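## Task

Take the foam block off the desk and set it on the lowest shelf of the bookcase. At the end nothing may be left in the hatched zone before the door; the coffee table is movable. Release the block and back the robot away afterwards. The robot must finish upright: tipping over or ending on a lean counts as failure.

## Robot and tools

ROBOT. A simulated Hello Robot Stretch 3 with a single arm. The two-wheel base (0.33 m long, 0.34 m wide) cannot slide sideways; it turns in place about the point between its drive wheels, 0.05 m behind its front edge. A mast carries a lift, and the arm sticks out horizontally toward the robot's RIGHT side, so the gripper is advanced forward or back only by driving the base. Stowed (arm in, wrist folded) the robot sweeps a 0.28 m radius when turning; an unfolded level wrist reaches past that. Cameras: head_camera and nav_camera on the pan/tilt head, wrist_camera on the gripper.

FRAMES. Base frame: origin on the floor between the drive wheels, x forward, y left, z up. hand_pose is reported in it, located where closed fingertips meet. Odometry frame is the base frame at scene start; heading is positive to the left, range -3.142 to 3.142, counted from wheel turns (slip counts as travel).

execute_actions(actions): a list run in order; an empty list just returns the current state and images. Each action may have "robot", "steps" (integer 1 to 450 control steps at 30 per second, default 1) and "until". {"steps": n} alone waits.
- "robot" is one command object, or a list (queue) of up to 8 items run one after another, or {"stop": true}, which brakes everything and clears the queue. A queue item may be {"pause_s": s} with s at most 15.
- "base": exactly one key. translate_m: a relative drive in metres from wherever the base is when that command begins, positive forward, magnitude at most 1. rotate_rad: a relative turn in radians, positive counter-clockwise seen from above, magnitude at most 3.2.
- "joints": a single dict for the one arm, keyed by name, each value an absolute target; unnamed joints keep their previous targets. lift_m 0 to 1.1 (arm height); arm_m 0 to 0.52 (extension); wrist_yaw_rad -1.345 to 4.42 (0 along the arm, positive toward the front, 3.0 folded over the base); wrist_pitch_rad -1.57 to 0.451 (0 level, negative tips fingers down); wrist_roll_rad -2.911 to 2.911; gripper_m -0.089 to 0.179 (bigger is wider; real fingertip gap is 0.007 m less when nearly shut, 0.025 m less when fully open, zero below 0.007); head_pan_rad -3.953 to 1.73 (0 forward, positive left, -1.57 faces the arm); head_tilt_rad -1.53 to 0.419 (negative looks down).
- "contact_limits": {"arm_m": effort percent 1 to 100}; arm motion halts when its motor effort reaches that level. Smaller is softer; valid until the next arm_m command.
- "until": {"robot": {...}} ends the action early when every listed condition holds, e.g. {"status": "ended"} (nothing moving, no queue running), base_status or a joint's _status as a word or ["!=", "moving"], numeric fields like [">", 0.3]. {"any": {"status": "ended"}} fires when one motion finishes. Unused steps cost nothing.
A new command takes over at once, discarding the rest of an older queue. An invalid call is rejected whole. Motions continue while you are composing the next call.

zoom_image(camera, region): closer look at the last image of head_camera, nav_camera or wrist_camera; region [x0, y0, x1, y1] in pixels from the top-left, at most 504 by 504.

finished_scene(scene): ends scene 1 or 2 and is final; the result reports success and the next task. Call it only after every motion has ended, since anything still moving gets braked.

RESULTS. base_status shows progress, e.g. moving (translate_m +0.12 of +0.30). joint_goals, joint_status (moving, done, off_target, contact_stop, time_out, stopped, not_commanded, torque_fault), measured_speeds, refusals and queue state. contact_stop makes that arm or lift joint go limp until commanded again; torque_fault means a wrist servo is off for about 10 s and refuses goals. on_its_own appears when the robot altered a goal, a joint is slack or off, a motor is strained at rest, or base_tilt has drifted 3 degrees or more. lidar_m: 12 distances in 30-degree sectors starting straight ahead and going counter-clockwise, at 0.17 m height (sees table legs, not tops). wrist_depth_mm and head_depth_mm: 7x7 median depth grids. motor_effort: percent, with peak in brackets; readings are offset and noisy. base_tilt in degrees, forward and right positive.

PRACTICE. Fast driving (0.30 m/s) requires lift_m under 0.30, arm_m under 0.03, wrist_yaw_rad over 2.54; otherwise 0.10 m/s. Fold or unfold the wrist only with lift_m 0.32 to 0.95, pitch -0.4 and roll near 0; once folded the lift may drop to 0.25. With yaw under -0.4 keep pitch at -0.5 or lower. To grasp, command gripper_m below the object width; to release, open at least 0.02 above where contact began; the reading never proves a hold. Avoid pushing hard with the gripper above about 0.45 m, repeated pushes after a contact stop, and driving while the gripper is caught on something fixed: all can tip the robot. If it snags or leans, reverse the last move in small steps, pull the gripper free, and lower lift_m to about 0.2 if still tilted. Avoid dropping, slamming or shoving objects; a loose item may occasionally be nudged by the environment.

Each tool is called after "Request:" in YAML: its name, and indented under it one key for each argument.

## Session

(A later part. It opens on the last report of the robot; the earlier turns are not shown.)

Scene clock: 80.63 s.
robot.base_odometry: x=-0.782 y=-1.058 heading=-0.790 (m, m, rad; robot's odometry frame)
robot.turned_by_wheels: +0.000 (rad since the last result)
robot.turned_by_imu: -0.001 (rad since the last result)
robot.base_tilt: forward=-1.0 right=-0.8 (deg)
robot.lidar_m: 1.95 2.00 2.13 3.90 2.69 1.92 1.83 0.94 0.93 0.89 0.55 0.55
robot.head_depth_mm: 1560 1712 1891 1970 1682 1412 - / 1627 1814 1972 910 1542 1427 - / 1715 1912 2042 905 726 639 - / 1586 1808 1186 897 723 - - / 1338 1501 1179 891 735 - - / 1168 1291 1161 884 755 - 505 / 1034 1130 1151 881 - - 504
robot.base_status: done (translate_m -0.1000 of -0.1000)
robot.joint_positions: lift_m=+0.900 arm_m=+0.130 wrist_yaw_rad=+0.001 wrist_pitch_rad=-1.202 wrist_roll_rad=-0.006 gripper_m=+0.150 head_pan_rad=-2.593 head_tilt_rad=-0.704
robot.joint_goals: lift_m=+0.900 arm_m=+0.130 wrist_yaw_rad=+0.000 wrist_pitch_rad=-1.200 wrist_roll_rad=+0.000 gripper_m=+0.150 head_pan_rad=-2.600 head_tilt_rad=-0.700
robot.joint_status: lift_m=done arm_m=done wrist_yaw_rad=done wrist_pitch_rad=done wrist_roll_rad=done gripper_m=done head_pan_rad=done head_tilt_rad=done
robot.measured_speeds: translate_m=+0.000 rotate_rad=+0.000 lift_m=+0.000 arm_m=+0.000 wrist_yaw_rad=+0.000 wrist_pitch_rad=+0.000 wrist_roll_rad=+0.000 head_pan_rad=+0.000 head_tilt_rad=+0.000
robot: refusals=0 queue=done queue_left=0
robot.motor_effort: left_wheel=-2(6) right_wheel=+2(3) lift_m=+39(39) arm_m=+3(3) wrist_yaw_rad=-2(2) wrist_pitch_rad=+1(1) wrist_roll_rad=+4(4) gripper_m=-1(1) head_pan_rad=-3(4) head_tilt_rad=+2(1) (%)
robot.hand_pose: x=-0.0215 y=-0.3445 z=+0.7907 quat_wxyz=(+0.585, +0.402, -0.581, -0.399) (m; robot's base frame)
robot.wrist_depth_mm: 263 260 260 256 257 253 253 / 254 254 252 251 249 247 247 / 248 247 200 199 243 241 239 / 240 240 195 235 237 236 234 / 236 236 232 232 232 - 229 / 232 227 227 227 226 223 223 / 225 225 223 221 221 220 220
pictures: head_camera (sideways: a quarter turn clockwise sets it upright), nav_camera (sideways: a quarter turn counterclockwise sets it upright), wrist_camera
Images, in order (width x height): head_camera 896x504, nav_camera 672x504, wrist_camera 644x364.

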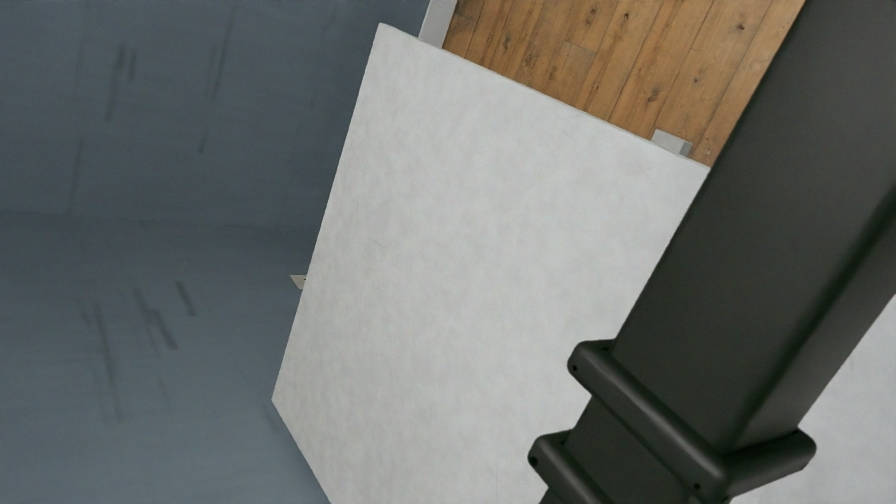

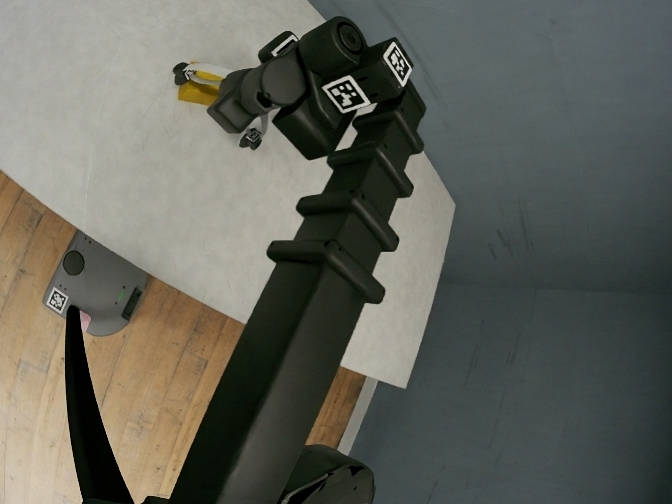

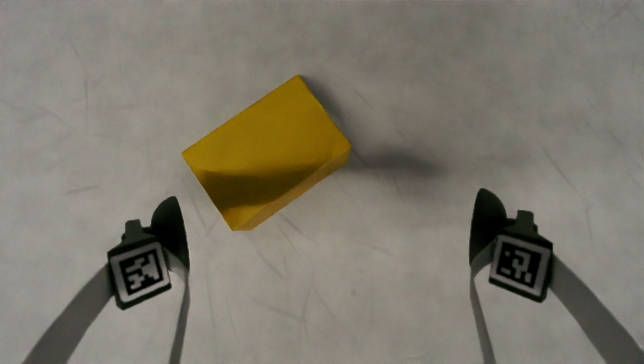

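Overshot; forward 0.04, lower, close, lift.

Request:
execute_actions:
  actions:
    - {"robot":[{"base":{"translate_m":0.04}},{"joints":{"lift_m":0.86}},{"joints":{"gripper_m":0.02}},{"joints":{"lift_m":0.95}}],"steps":400,"until":{"robot":{"status":"ended"}}}

Scene clock: 89.93 s.
robot.base_odometry: x=-0.754 y=-1.086 heading=-0.790 (m, m, rad; robot's odometry frame)
robot.turned_by_wheels: +0.000 (rad since the last result)
robot.turned_by_imu: -0.003 (rad since the last result)
robot.base_tilt: forward=-1.1 right=-0.7 (deg)
robot.lidar_m: 1.91 1.97 2.10 3.90 2.76 1.96 1.87 0.98 0.92 0.88 0.52 0.55
robot.head_depth_mm: 1585 1733 1919 1947 1697 - - / 1658 1844 1981 919 802 - - / 1753 1955 2019 904 770 - - / 1582 1812 1191 898 786 - 501 / 1348 1512 1176 892 - - 508 / 1170 1283 1167 935 - - 516 / 1034 1124 1147 943 - 569 514
robot.base_status: done (translate_m +0.0400 of +0.0400)
robot.joint_positions: lift_m=+0.950 arm_m=+0.130 wrist_yaw_rad=+0.001 wrist_pitch_rad=-1.203 wrist_roll_rad=-0.006 gripper_m=+0.020 head_pan_rad=-2.593 head_tilt_rad=-0.704
robot.joint_goals: lift_m=+0.950 arm_m=+0.130 wrist_yaw_rad=+0.000 wrist_pitch_rad=-1.200 wrist_roll_rad=+0.000 gripper_m=+0.020 head_pan_rad=-2.600 head_tilt_rad=-0.700
robot.joint_status: lift_m=done arm_m=done wrist_yaw_rad=done wrist_pitch_rad=done wrist_roll_rad=done gripper_m=done head_pan_rad=done head_tilt_rad=done
robot.measured_speeds: translate_m=+0.000 rotate_rad=+0.000 lift_m=+0.000 arm_m=+0.000 wrist_yaw_rad=+0.000 wrist_pitch_rad=+0.000 wrist_roll_rad=+0.000 head_pan_rad=+0.000 head_tilt_rad=+0.000
robot: refusals=0 queue=done queue_left=0
robot.motor_effort: left_wheel=-1(3) right_wheel=+2(6) lift_m=+39(45) arm_m=+3(2) wrist_yaw_rad=-1(3) wrist_pitch_rad=+2(1) wrist_roll_rad=+4(4) gripper_m=-1(82) head_pan_rad=-4(3) head_tilt_rad=+1(2) (%)
robot.hand_pose: x=-0.0215 y=-0.3442 z=+0.8406 quat_wxyz=(+0.585, +0.402, -0.580, -0.399) (m; robot's base frame)
robot.wrist_depth_mm: 317 313 313 311 310 307 304 / 306 308 303 304 298 300 299 / 300 300 297 251 292 291 289 / 292 292 287 244 288 283 283 / 285 285 282 282 280 278 276 / 277 277 277 274 273 273 273 / 272 273 269 269 266 265 264
pictures: head_camera (sideways: a quarter turn clockwise sets it upright), nav_camera (sideways: a quarter turn counterclockwise sets it upright), wrist_camera
Images, in order (width x height): head_camera 896x504, nav_camera 672x504, wrist_camera 644x364.

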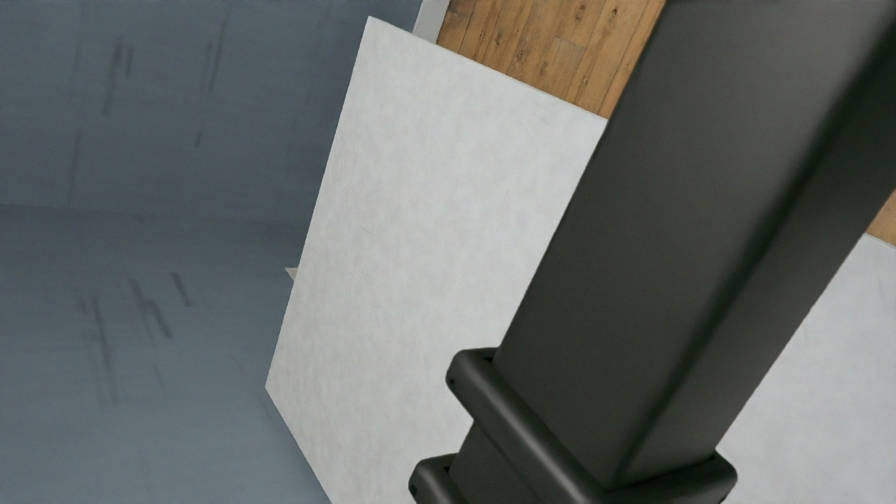

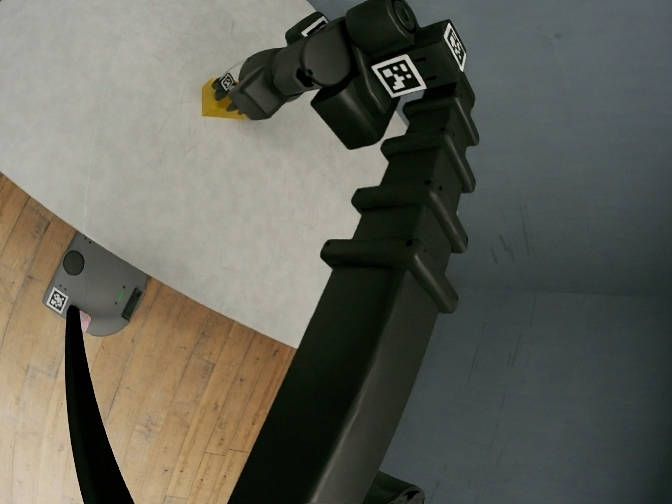

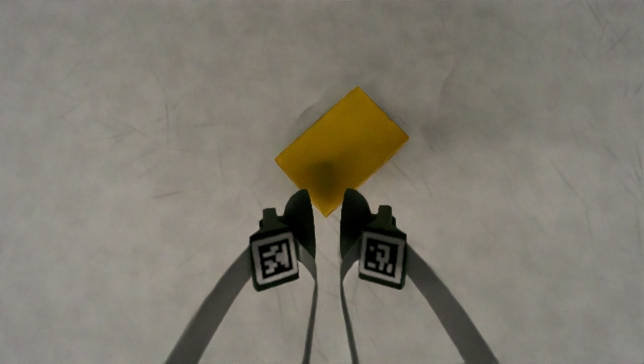

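Request:
execute_actions:
  actions:
    - {"robot":[{"joints":{"gripper_m":0.15,"arm_m":0.175}},{"joints":{"lift_m":0.85}}],"steps":400,"until":{"robot":{"status":"ended"}}}

Scene clock: 118.13 s.
robot.base_odometry: x=-0.754 y=-1.086 heading=-0.790 (m, m, rad; robot's odometry frame)
robot.turned_by_wheels: +0.000 (rad since the last result)
robot.turned_by_imu: -0.002 (rad since the last result)
robot.base_tilt: forward=-1.0 right=-0.7 (deg)
robot.lidar_m: 1.91 1.97 2.10 3.91 2.76 1.96 1.87 0.98 0.93 0.88 0.52 0.55
robot.head_depth_mm: 1592 1745 1924 1983 1688 1428 1204 / 1668 1837 1962 911 801 1401 1247 / 1742 1932 2027 907 727 636 - / 1587 1805 1184 901 724 618 - / 1342 1504 1172 891 719 632 - / 1169 1285 1162 885 715 - - / 1033 1115 1150 880 729 - 502
robot.base_status: done (translate_m +0.0400 of +0.0400)
robot.joint_positions: lift_m=+0.850 arm_m=+0.175 wrist_yaw_rad=+0.001 wrist_pitch_rad=-1.203 wrist_roll_rad=-0.006 gripper_m=+0.150 head_pan_rad=-2.593 head_tilt_rad=-0.704
robot.joint_goals: lift_m=+0.850 arm_m=+0.175 wrist_yaw_rad=+0.000 wrist_pitch_rad=-1.200 wrist_roll_rad=+0.000 gripper_m=+0.150 head_pan_rad=-2.600 head_tilt_rad=-0.700
robot.joint_status: lift_m=done arm_m=done wrist_yaw_rad=done wrist_pitch_rad=done wrist_roll_rad=done gripper_m=done head_pan_rad=done head_tilt_rad=done
robot.measured_speeds: translate_m=+0.000 rotate_rad=+0.000 lift_m=+0.000 arm_m=+0.000 wrist_yaw_rad=+0.000 wrist_pitch_rad=+0.000 wrist_roll_rad=+0.000 head_pan_rad=+0.000 head_tilt_rad=+0.000
robot: refusals=0 queue=done queue_left=0
robot.motor_effort: left_wheel=-2(2) right_wheel=+2(2) lift_m=+24(39) arm_m=+3(3) wrist_yaw_rad=-2(2) wrist_pitch_rad=+2(2) wrist_roll_rad=+4(4) gripper_m=+1(84) head_pan_rad=-4(3) head_tilt_rad=+2(2) (%)
robot.hand_pose: x=-0.0215 y=-0.3892 z=+0.7412 quat_wxyz=(+0.585, +0.402, -0.580, -0.399) (m; robot's base frame)
robot.wrist_depth_mm: 207 206 204 204 203 201 200 / 201 200 199 199 197 196 195 / 195 196 195 192 147 191 190 / 191 191 189 144 142 186 186 / 187 187 184 139 182 - 181 / 183 180 180 138 178 177 177 / 179 178 176 175 175 174 173
pictures: head_camera (sideways: a quarter turn clockwise sets it upright), nav_camera (sideways: a quarter turn counterclockwise sets it upright), wrist_camera
Images, in order (width x height): head_camera 896x504, nav_camera 672x504, wrist_camera 644x364.

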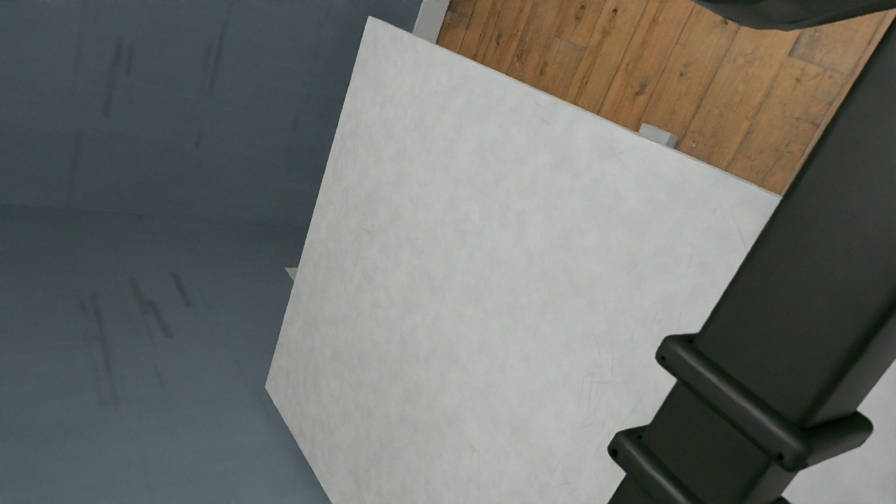

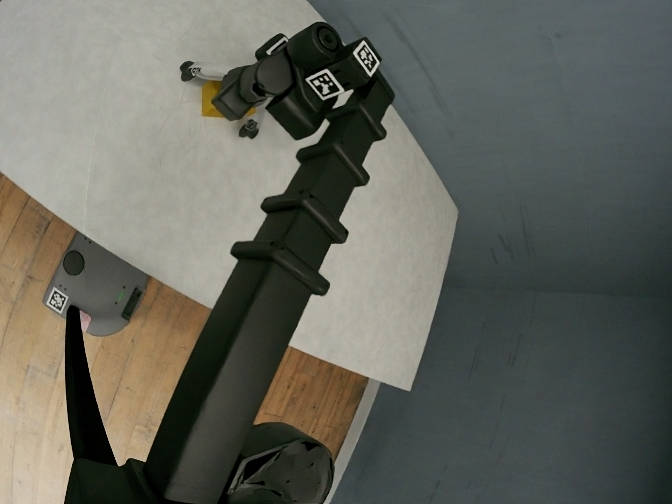

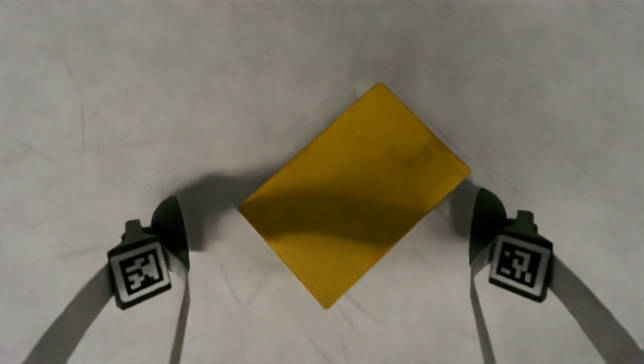

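Request:
execute_actions:
  actions:
    - {"robot":[{"joints":{"gripper_m":0.02}},{"joints":{"lift_m":0.95}}],"steps":400,"until":{"robot":{"status":"ended"}}}

Scene clock: 123.20 s.
robot.base_odometry: x=-0.754 y=-1.086 heading=-0.790 (m, m, rad; robot's odometry frame)
robot.turned_by_wheels: +0.000 (rad since the last result)
robot.turned_by_imu: -0.001 (rad since the last result)
robot.base_tilt: forward=-1.1 right=-0.9 (deg)
robot.lidar_m: 1.91 1.96 2.10 3.89 2.77 1.96 1.87 0.98 0.93 0.88 0.52 0.55
robot.head_depth_mm: 1584 1753 1914 1963 1679 - - / 1659 1853 1969 912 799 - - / 1749 1945 2018 907 771 - - / 1588 1815 1192 901 789 - 500 / 1347 1501 1173 895 - - 508 / 1173 1284 1160 934 - - 515 / 1035 1115 1149 946 - 570 513
robot.base_status: done (translate_m +0.0400 of +0.0400)
robot.joint_positions: lift_m=+0.950 arm_m=+0.175 wrist_yaw_rad=-0.002 wrist_pitch_rad=-1.204 wrist_roll_rad=-0.006 gripper_m=+0.021 head_pan_rad=-2.593 head_tilt_rad=-0.704
robot.joint_goals: lift_m=+0.950 arm_m=+0.175 wrist_yaw_rad=+0.000 wrist_pitch_rad=-1.200 wrist_roll_rad=+0.000 gripper_m=+0.020 head_pan_rad=-2.600 head_tilt_rad=-0.700
robot.joint_status: lift_m=done arm_m=done wrist_yaw_rad=done wrist_pitch_rad=done wrist_roll_rad=done gripper_m=done head_pan_rad=done head_tilt_rad=done
robot.measured_speeds: translate_m=+0.000 rotate_rad=+0.000 lift_m=+0.000 arm_m=+0.000 wrist_yaw_rad=+0.000 wrist_pitch_rad=+0.000 wrist_roll_rad=+0.000 head_pan_rad=+0.000 head_tilt_rad=+0.000
robot: refusals=0 queue=done queue_left=0
robot.motor_effort: left_wheel=-2(2) right_wheel=+2(4) lift_m=+40(44) arm_m=+3(3) wrist_yaw_rad=+2(2) wrist_pitch_rad=+2(2) wrist_roll_rad=+4(4) gripper_m=-15(94) head_pan_rad=-3(2) head_tilt_rad=+2(2) (%)
robot.hand_pose: x=-0.0217 y=-0.3891 z=+0.8406 quat_wxyz=(+0.584, +0.401, -0.581, -0.400) (m; robot's base frame)
robot.wrist_depth_mm: 318 315 311 312 309 307 305 / 307 306 304 302 299 298 298 / 300 297 299 149 150 292 291 / 294 289 289 143 145 285 283 / 283 284 282 139 140 278 276 / 279 277 276 275 272 271 270 / 273 271 269 269 267 267 265
pictures: head_camera (sideways: a quarter turn clockwise sets it upright), nav_camera (sideways: a quarter turn counterclockwise sets it upright), wrist_camera
Images, in order (width x height): head_camera 896x504, nav_camera 672x504, wrist_camera 644x364.

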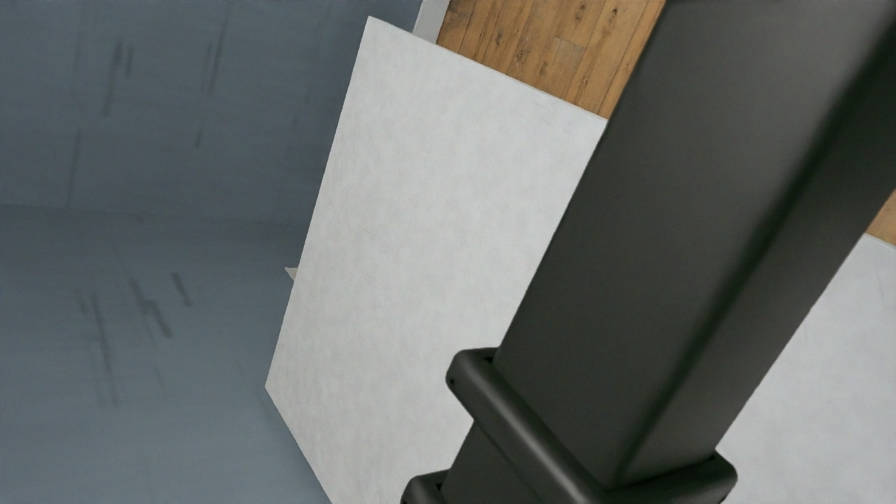

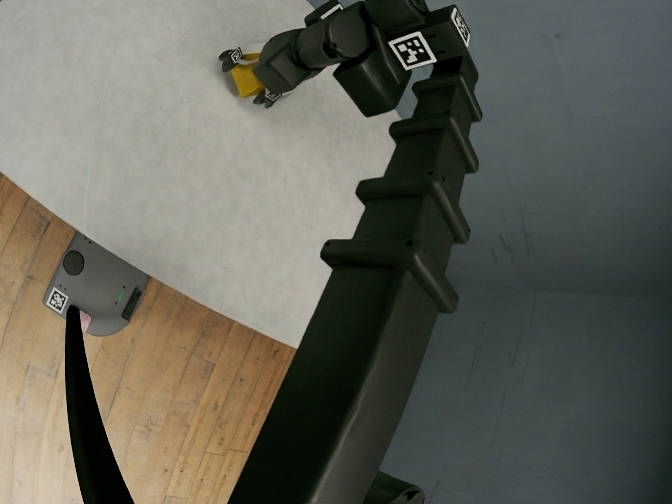

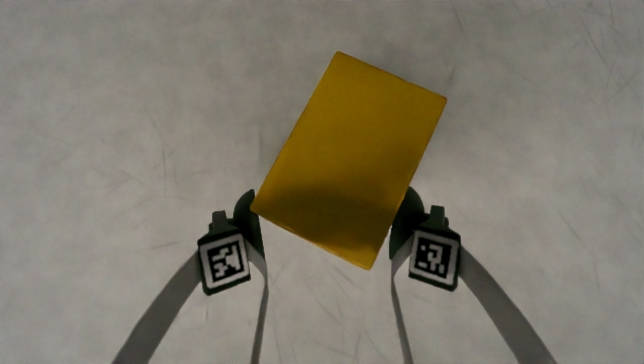

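Request:
execute_actions:
  actions:
    - {"robot":[{"joints":{"arm_m":0.0,"wrist_pitch_rad":-0.3,"head_pan_rad":0,"head_tilt_rad":-0.4}},{"base":{"rotate_rad":1.57}},{"base":{"translate_m":1.0}},{"base":{"translate_m":1.0}}],"steps":450,"until":{"robot":{"status":"ended"}}}
    - {"steps":450,"until":{"robot":{"status":"ended"}}}
    - {"steps":450,"until":{"robot":{"status":"ended"}}}

Scene clock: 162.93 s.
robot.base_odometry: x=+0.668 y=+0.320 heading=+0.780 (m, m, rad; robot's odometry frame)
robot.turned_by_wheels: +1.570 (rad since the last result)
robot.turned_by_imu: +1.557 (rad since the last result)
robot.base_tilt: forward=-1.0 right=-0.7 (deg)
robot.lidar_m: 1.91 1.91 2.07 1.98 2.02 2.62 2.41 2.72 1.90 1.10 1.22 2.02
robot.head_depth_mm: 1672 1793 1952 2113 2262 1795 1441 / 1657 1778 1918 2103 2241 1784 1425 / 1649 1770 1912 2063 2188 1767 1419 / 1645 1772 1891 2050 2184 1765 1409 / 1615 1734 1862 2016 2156 1748 1402 / 1603 1721 1858 2008 2145 1735 1403 / 1588 1726 1828 2000 2116 1732 1389
robot.base_status: done (translate_m +1.0000 of +1.0000)
robot.joint_positions: lift_m=+0.950 arm_m=+0.002 wrist_yaw_rad=-0.001 wrist_pitch_rad=-0.325 wrist_roll_rad=-0.006 gripper_m=+0.021 head_pan_rad=-0.007 head_tilt_rad=-0.407
robot.joint_goals: lift_m=+0.950 arm_m=+0.000 wrist_yaw_rad=+0.000 wrist_pitch_rad=-0.300 wrist_roll_rad=+0.000 gripper_m=+0.020 head_pan_rad=+0.000 head_tilt_rad=-0.400
robot.joint_status: lift_m=done arm_m=done wrist_yaw_rad=done wrist_pitch_rad=done wrist_roll_rad=done gripper_m=done head_pan_rad=done head_tilt_rad=done
robot.measured_speeds: translate_m=+0.000 rotate_rad=+0.000 lift_m=+0.000 arm_m=+0.000 wrist_yaw_rad=+0.000 wrist_pitch_rad=+0.000 wrist_roll_rad=+0.000 head_pan_rad=+0.000 head_tilt_rad=+0.000
robot: refusals=0 queue=done queue_left=0
robot.motor_effort: left_wheel=-1(35) right_wheel=+1(8) lift_m=+40(40) arm_m=-2(3) wrist_yaw_rad=+3(2) wrist_pitch_rad=+11(13) wrist_roll_rad=+4(4) gripper_m=-15(15) head_pan_rad=+4(39) head_tilt_rad=+2(17) (%)
robot.hand_pose: x=-0.0217 y=-0.3824 z=+0.9839 quat_wxyz=(+0.700, +0.115, -0.695, -0.114) (m; robot's base frame)
robot.wrist_depth_mm: - - - - - - - / - - - - - - - / - - - 149 150 - - / - - - 143 145 - - / - - - 139 140 - - / - - - - - - - / - - - - - - -
pictures: head_camera (sideways: a quarter turn clockwise sets it upright), nav_camera (sideways: a quarter turn counterclockwise sets it upright), wrist_camera
Images, in order (width x height): head_camera 896x504, nav_camera 672x504, wrist_camera 644x364.

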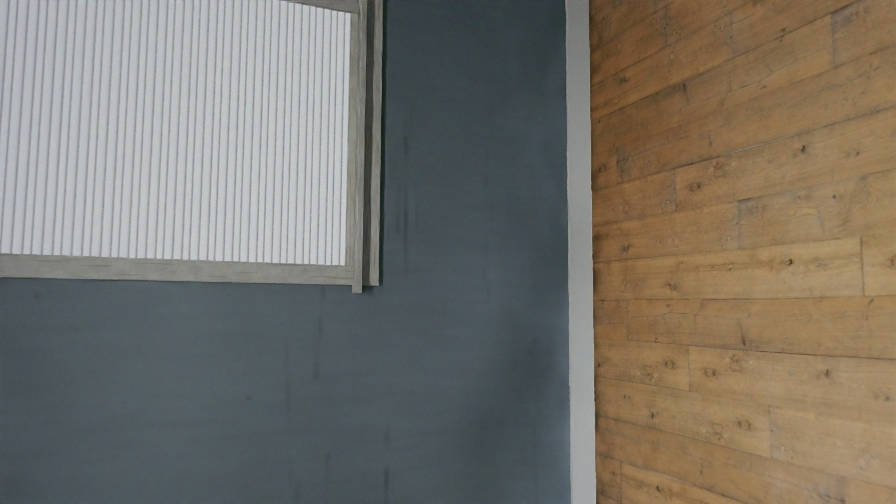

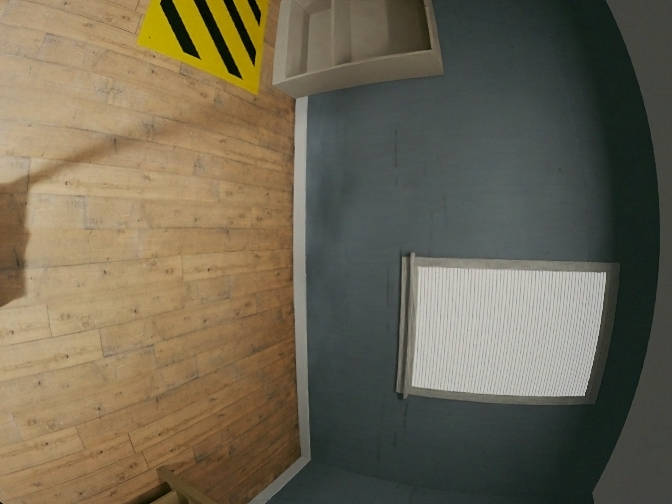

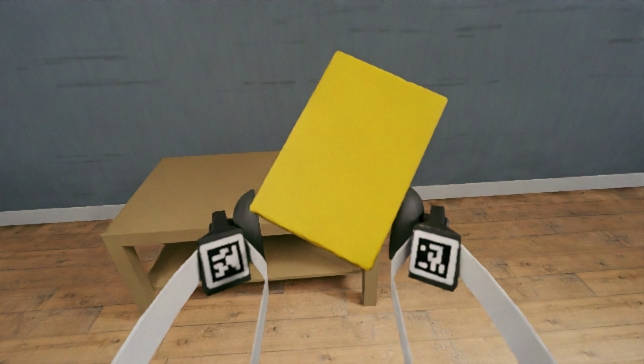

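Request:
execute_actions:
  actions:
    - {"robot":[{"base":{"translate_m":0.88}},{"base":{"rotate_rad":1.57},"joints":{"lift_m":0.25,"head_pan_rad":-1.0,"head_tilt_rad":-0.6}},{"base":{"translate_m":1.0}}],"steps":450,"until":{"robot":{"status":"ended"}}}
    - {"steps":450,"until":{"robot":{"status":"ended"}}}

Scene clock: 195.73 s.
robot.base_odometry: x=+0.591 y=+1.651 heading=+2.350 (m, m, rad; robot's odometry frame)
robot.turned_by_wheels: +1.570 (rad since the last result)
robot.turned_by_imu: +1.557 (rad since the last result)
robot.base_tilt: forward=-1.1 right=-0.8 (deg)
robot.lidar_m: 1.02 1.04 1.37 3.17 3.90 2.33 2.03 1.49 1.02 0.66 0.94 1.08
robot.head_depth_mm: 781 849 683 899 1128 1290 1277 / 817 879 773 1033 1118 1062 1240 / 857 915 982 1110 1163 1272 1198 / 899 966 1054 1184 1191 1333 1231 / 942 1001 1127 1278 1186 1365 1246 / 1004 1041 1212 1356 1268 1399 1245 / 1074 1031 1171 1278 1344 1432 1239
robot.base_status: done (translate_m +1.0000 of +1.0000)
robot.joint_positions: lift_m=+0.250 arm_m=+0.002 wrist_yaw_rad=-0.001 wrist_pitch_rad=-0.324 wrist_roll_rad=-0.006 gripper_m=+0.021 head_pan_rad=-0.993 head_tilt_rad=-0.592
robot.joint_goals: lift_m=+0.250 arm_m=+0.000 wrist_yaw_rad=+0.000 wrist_pitch_rad=-0.300 wrist_roll_rad=+0.000 gripper_m=+0.020 head_pan_rad=-1.000 head_tilt_rad=-0.600
robot.joint_status: lift_m=done arm_m=done wrist_yaw_rad=done wrist_pitch_rad=done wrist_roll_rad=done gripper_m=done head_pan_rad=done head_tilt_rad=done
robot.measured_speeds: translate_m=+0.000 rotate_rad=+0.000 lift_m=+0.000 arm_m=+0.000 wrist_yaw_rad=+0.000 wrist_pitch_rad=+0.000 wrist_roll_rad=+0.000 head_pan_rad=+0.000 head_tilt_rad=+0.000
robot: refusals=0 queue=done queue_left=0
robot.motor_effort: left_wheel=-1(6) right_wheel=+2(5) lift_m=+24(40) arm_m=-2(2) wrist_yaw_rad=+1(1) wrist_pitch_rad=+11(11) wrist_roll_rad=+4(4) gripper_m=-17(16) head_pan_rad=-3(39) head_tilt_rad=-2(13) (%)
robot.hand_pose: x=-0.0217 y=-0.3825 z=+0.2846 quat_wxyz=(+0.700, +0.114, -0.695, -0.114) (m; robot's base frame)
robot.wrist_depth_mm: 570 573 614 629 647 670 676 / 617 629 590 671 675 709 737 / 667 673 572 149 149 768 788 / 586 573 549 143 145 703 695 / 490 496 501 139 140 570 557 / 498 500 472 484 466 476 468 / 428 424 417 412 408 404 400
pictures: head_camera (sideways: a quarter turn clockwise sets it upright), nav_camera (sideways: a quarter turn counterclockwise sets it upright), wrist_camera
Images, in order (width x height): head_camera 896x504, nav_camera 672x504, wrist_camera 644x364.

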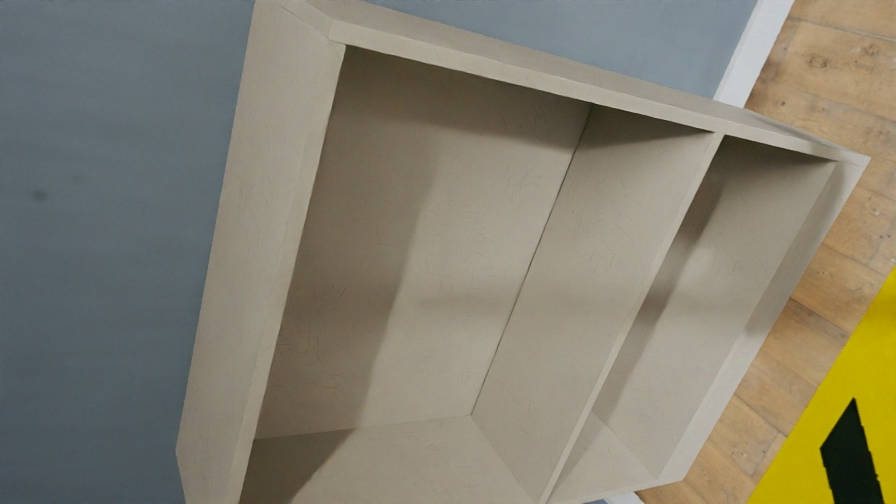

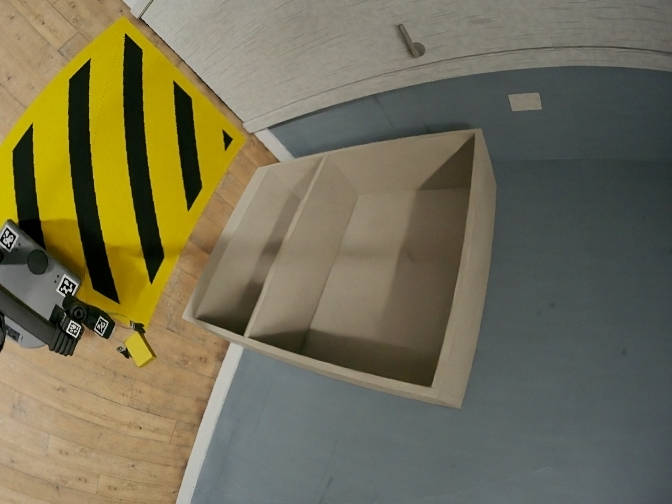

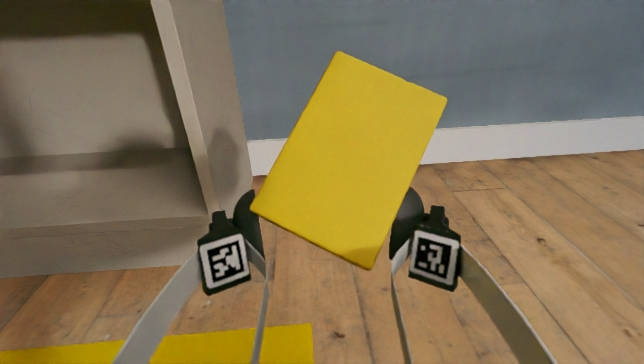

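Request:
execute_actions:
  actions:
    - {"robot":[{"base":{"translate_m":0.4},"joints":{"lift_m":0.17}},{"joints":{"arm_m":0.45},"contact_limits":{"arm_m":30}}],"steps":450,"until":{"robot":{"status":"ended"}}}

Scene clock: 209.90 s.
robot.base_odometry: x=+0.310 y=+1.935 heading=+2.350 (m, m, rad; robot's odometry frame)
robot.turned_by_wheels: +0.000 (rad since the last result)
robot.turned_by_imu: -0.005 (rad since the last result)
robot.base_tilt: forward=-0.9 right=-0.8 (deg)
robot.lidar_m: 0.62 0.64 0.85 1.94 3.93 2.69 2.43 1.44 0.69 0.85 0.80 0.66
robot.head_depth_mm: 755 820 684 943 1048 980 1143 / 789 853 722 1002 1108 998 1162 / 831 893 767 1069 1161 1049 1184 / 870 932 996 1128 1191 1295 1213 / 910 984 839 956 1080 1282 1241 / 832 900 957 1064 1209 1343 1243 / 732 789 847 925 1000 1077 1172
robot.base_status: done (translate_m +0.4000 of +0.4000)
robot.joint_positions: lift_m=+0.170 arm_m=+0.450 wrist_yaw_rad=-0.001 wrist_pitch_rad=-0.335 wrist_roll_rad=-0.006 gripper_m=+0.021 head_pan_rad=-0.993 head_tilt_rad=-0.592
robot.joint_goals: lift_m=+0.170 arm_m=+0.450 wrist_yaw_rad=+0.000 wrist_pitch_rad=-0.300 wrist_roll_rad=+0.000 gripper_m=+0.020 head_pan_rad=-1.000 head_tilt_rad=-0.600
robot.joint_status: lift_m=done arm_m=done wrist_yaw_rad=done wrist_pitch_rad=done wrist_roll_rad=done gripper_m=done head_pan_rad=done head_tilt_rad=done
robot.measured_speeds: translate_m=+0.000 rotate_rad=+0.000 lift_m=+0.000 arm_m=+0.000 wrist_yaw_rad=+0.000 wrist_pitch_rad=+0.000 wrist_roll_rad=+0.000 head_pan_rad=+0.000 head_tilt_rad=+0.000
robot: refusals=0 queue=done queue_left=0
robot.motor_effort: left_wheel=-1(3) right_wheel=+1(6) lift_m=+25(22) arm_m=+4(3) wrist_yaw_rad=+0(1) wrist_pitch_rad=+17(17) wrist_roll_rad=+4(4) gripper_m=-16(15) head_pan_rad=-3(3) head_tilt_rad=-2(2) (%)
robot.contact_limits: arm_m 30 (drawing in: default 16, maximum 27; extending or still: default 23, maximum 37)
robot.hand_pose: x=-0.0217 y=-0.8286 z=+0.2021 quat_wxyz=(+0.699, +0.118, -0.695, -0.118) (m; robot's base frame)
robot.wrist_depth_mm: 170 171 174 178 180 183 187 / 182 185 189 185 189 199 201 / 198 201 205 146 147 218 218 / 218 220 224 142 144 241 229 / 239 245 248 139 140 269 232 / 256 259 248 254 243 247 231 / 224 223 219 218 214 213 211
pictures: head_camera (sideways: a quarter turn clockwise sets it upright), nav_camera (sideways: a quarter turn counterclockwise sets it upright), wrist_camera
Images, in order (width x height): head_camera 896x504, nav_camera 672x504, wrist_camera 644x364.

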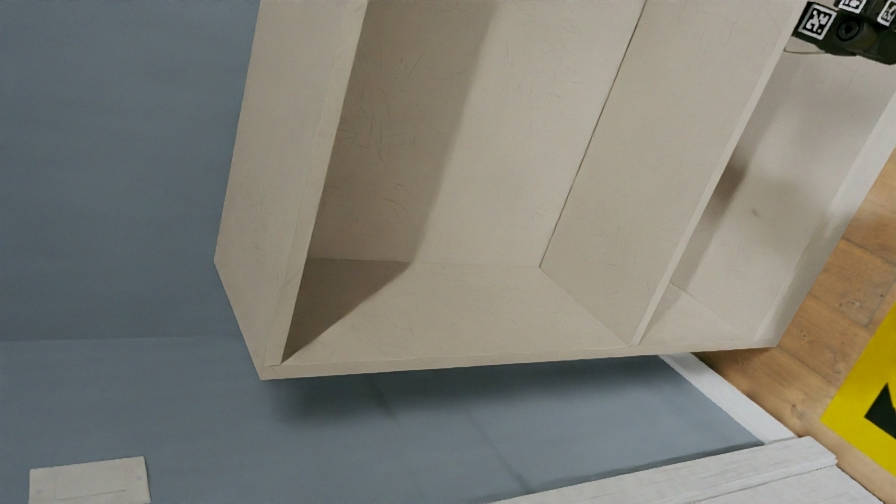

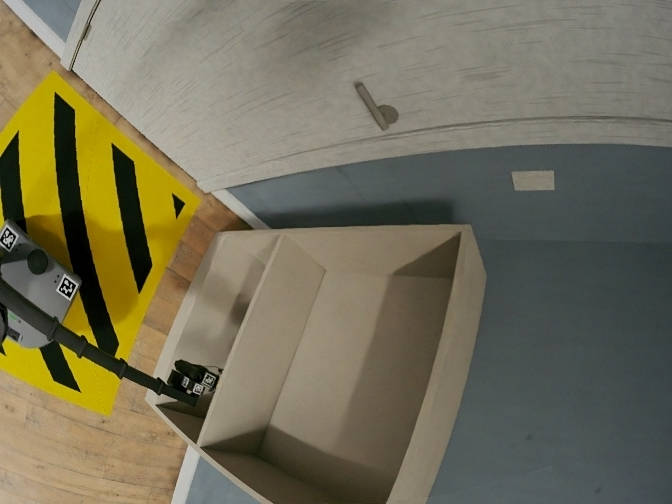

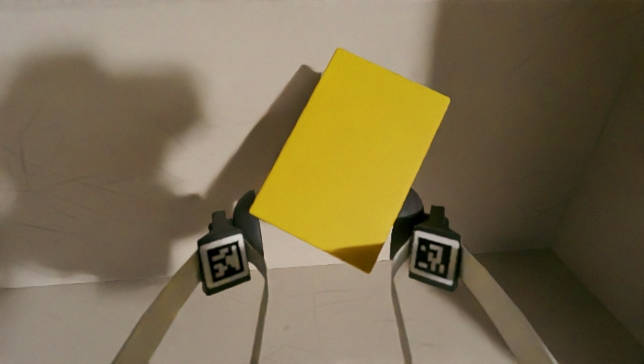

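Inside the bottom compartment. Lower, release, retract, back out.

Request:
execute_actions:
  actions:
    - {"robot":[{"joints":{"lift_m":0.1}},{"joints":{"gripper_m":0.15}},{"joints":{"lift_m":0.16}},{"joints":{"arm_m":0.0}},{"base":{"translate_m":-1.0}},{"base":{"translate_m":-0.4}}],"steps":450,"until":{"robot":{"status":"ended"}}}
    - {"steps":450,"until":{"robot":{"status":"ended"}}}

Scene clock: 238.33 s.
robot.base_odometry: x=+1.294 y=+0.939 heading=+2.350 (m, m, rad; robot's odometry frame)
robot.turned_by_wheels: +0.000 (rad since the last result)
robot.turned_by_imu: -0.004 (rad since the last result)
robot.base_tilt: forward=-1.0 right=-0.8 (deg)
robot.lidar_m: 2.01 2.07 2.69 3.49 2.68 1.50 1.04 1.60 1.10 1.04 1.06 1.31
robot.head_depth_mm: 845 921 1007 1109 1235 1372 1277 / 884 963 1060 1174 1321 1447 1271 / 931 1019 1118 1254 1418 1496 1267 / 978 1072 1192 1339 1530 1489 1249 / 1030 1140 1270 1450 1649 1483 1239 / 1085 1212 1365 1565 1732 1470 1250 / 1159 1285 1423 1576 1690 1474 1233
robot.base_status: done (translate_m -0.4000 of -0.4000)
robot.joint_positions: lift_m=+0.160 arm_m=+0.002 wrist_yaw_rad=-0.001 wrist_pitch_rad=-0.320 wrist_roll_rad=-0.006 gripper_m=+0.150 head_pan_rad=-0.993 head_tilt_rad=-0.592
robot.joint_goals: lift_m=+0.160 arm_m=+0.000 wrist_yaw_rad=+0.000 wrist_pitch_rad=-0.300 wrist_roll_rad=+0.000 gripper_m=+0.150 head_pan_rad=-1.000 head_tilt_rad=-0.600
robot.joint_status: lift_m=done arm_m=done wrist_yaw_rad=done wrist_pitch_rad=done wrist_roll_rad=done gripper_m=done head_pan_rad=done head_tilt_rad=done
robot.measured_speeds: translate_m=+0.000 rotate_rad=+0.000 lift_m=+0.000 arm_m=+0.000 wrist_yaw_rad=+0.000 wrist_pitch_rad=+0.000 wrist_roll_rad=+0.000 head_pan_rad=+0.000 head_tilt_rad=+0.000
robot: refusals=0 queue=done queue_left=0
robot.motor_effort: left_wheel=-2(7) right_wheel=+2(2) lift_m=+39(41) arm_m=-3(4) wrist_yaw_rad=+0(1) wrist_pitch_rad=+9(17) wrist_roll_rad=+4(4) gripper_m=-1(83) head_pan_rad=-4(3) head_tilt_rad=-2(2) (%)
robot.hand_pose: x=-0.0217 y=-0.3830 z=+0.1950 quat_wxyz=(+0.700, +0.113, -0.696, -0.113) (m; robot's base frame)
robot.wrist_depth_mm: 669 672 684 706 714 727 742 / 733 740 748 757 772 791 800 / 755 765 759 769 763 743 737 / 613 601 585 577 567 559 545 / 476 494 458 456 445 - 433 / 390 362 380 373 368 353 358 / 330 325 321 319 313 311 310
pictures: head_camera (sideways: a quarter turn clockwise sets it upright), nav_camera (sideways: a quarter turn counterclockwise sets it upright), wrist_camera
Images, in order (width x height): head_camera 896x504, nav_camera 672x504, wrist_camera 644x364.

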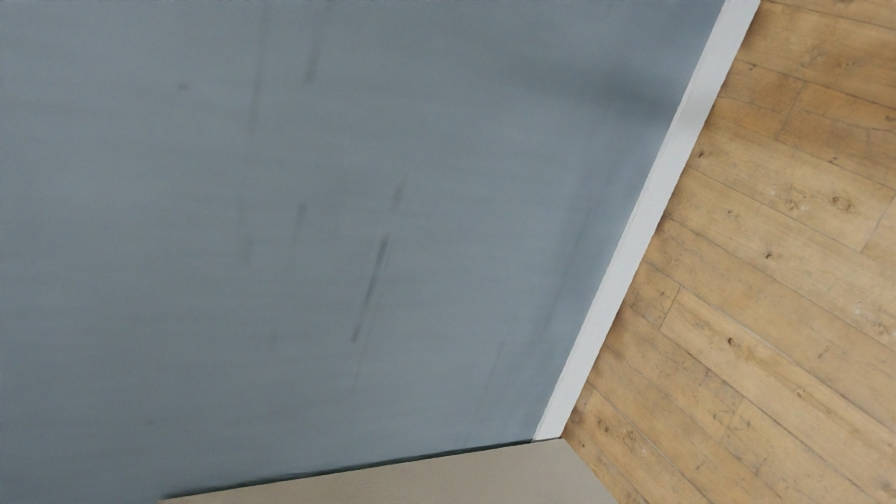

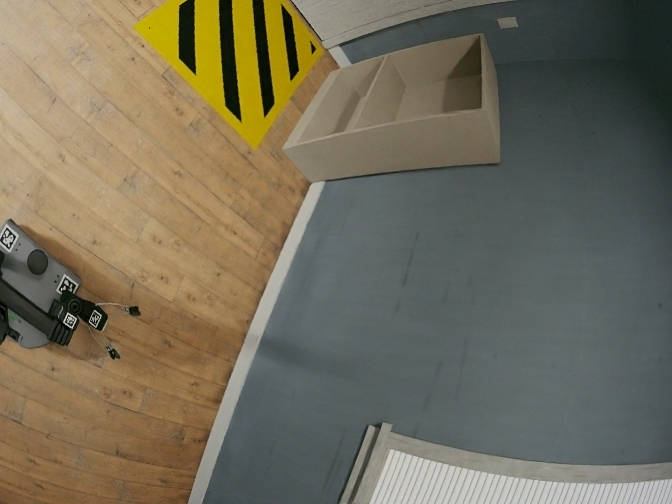

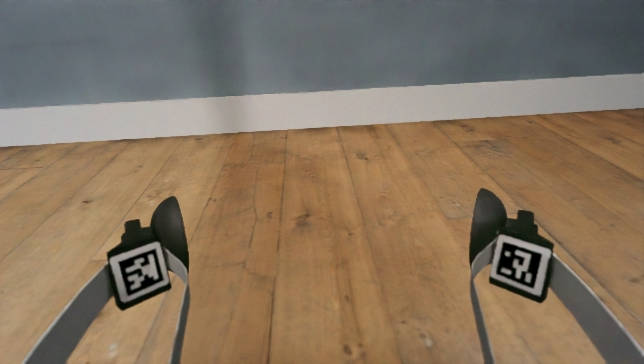

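The block is hidden behind the bookcase's side panel from here, but it isn't on the floor. Finishing.

Request:
finished_scene:
  scene: 2

The scene is finished: the task was done.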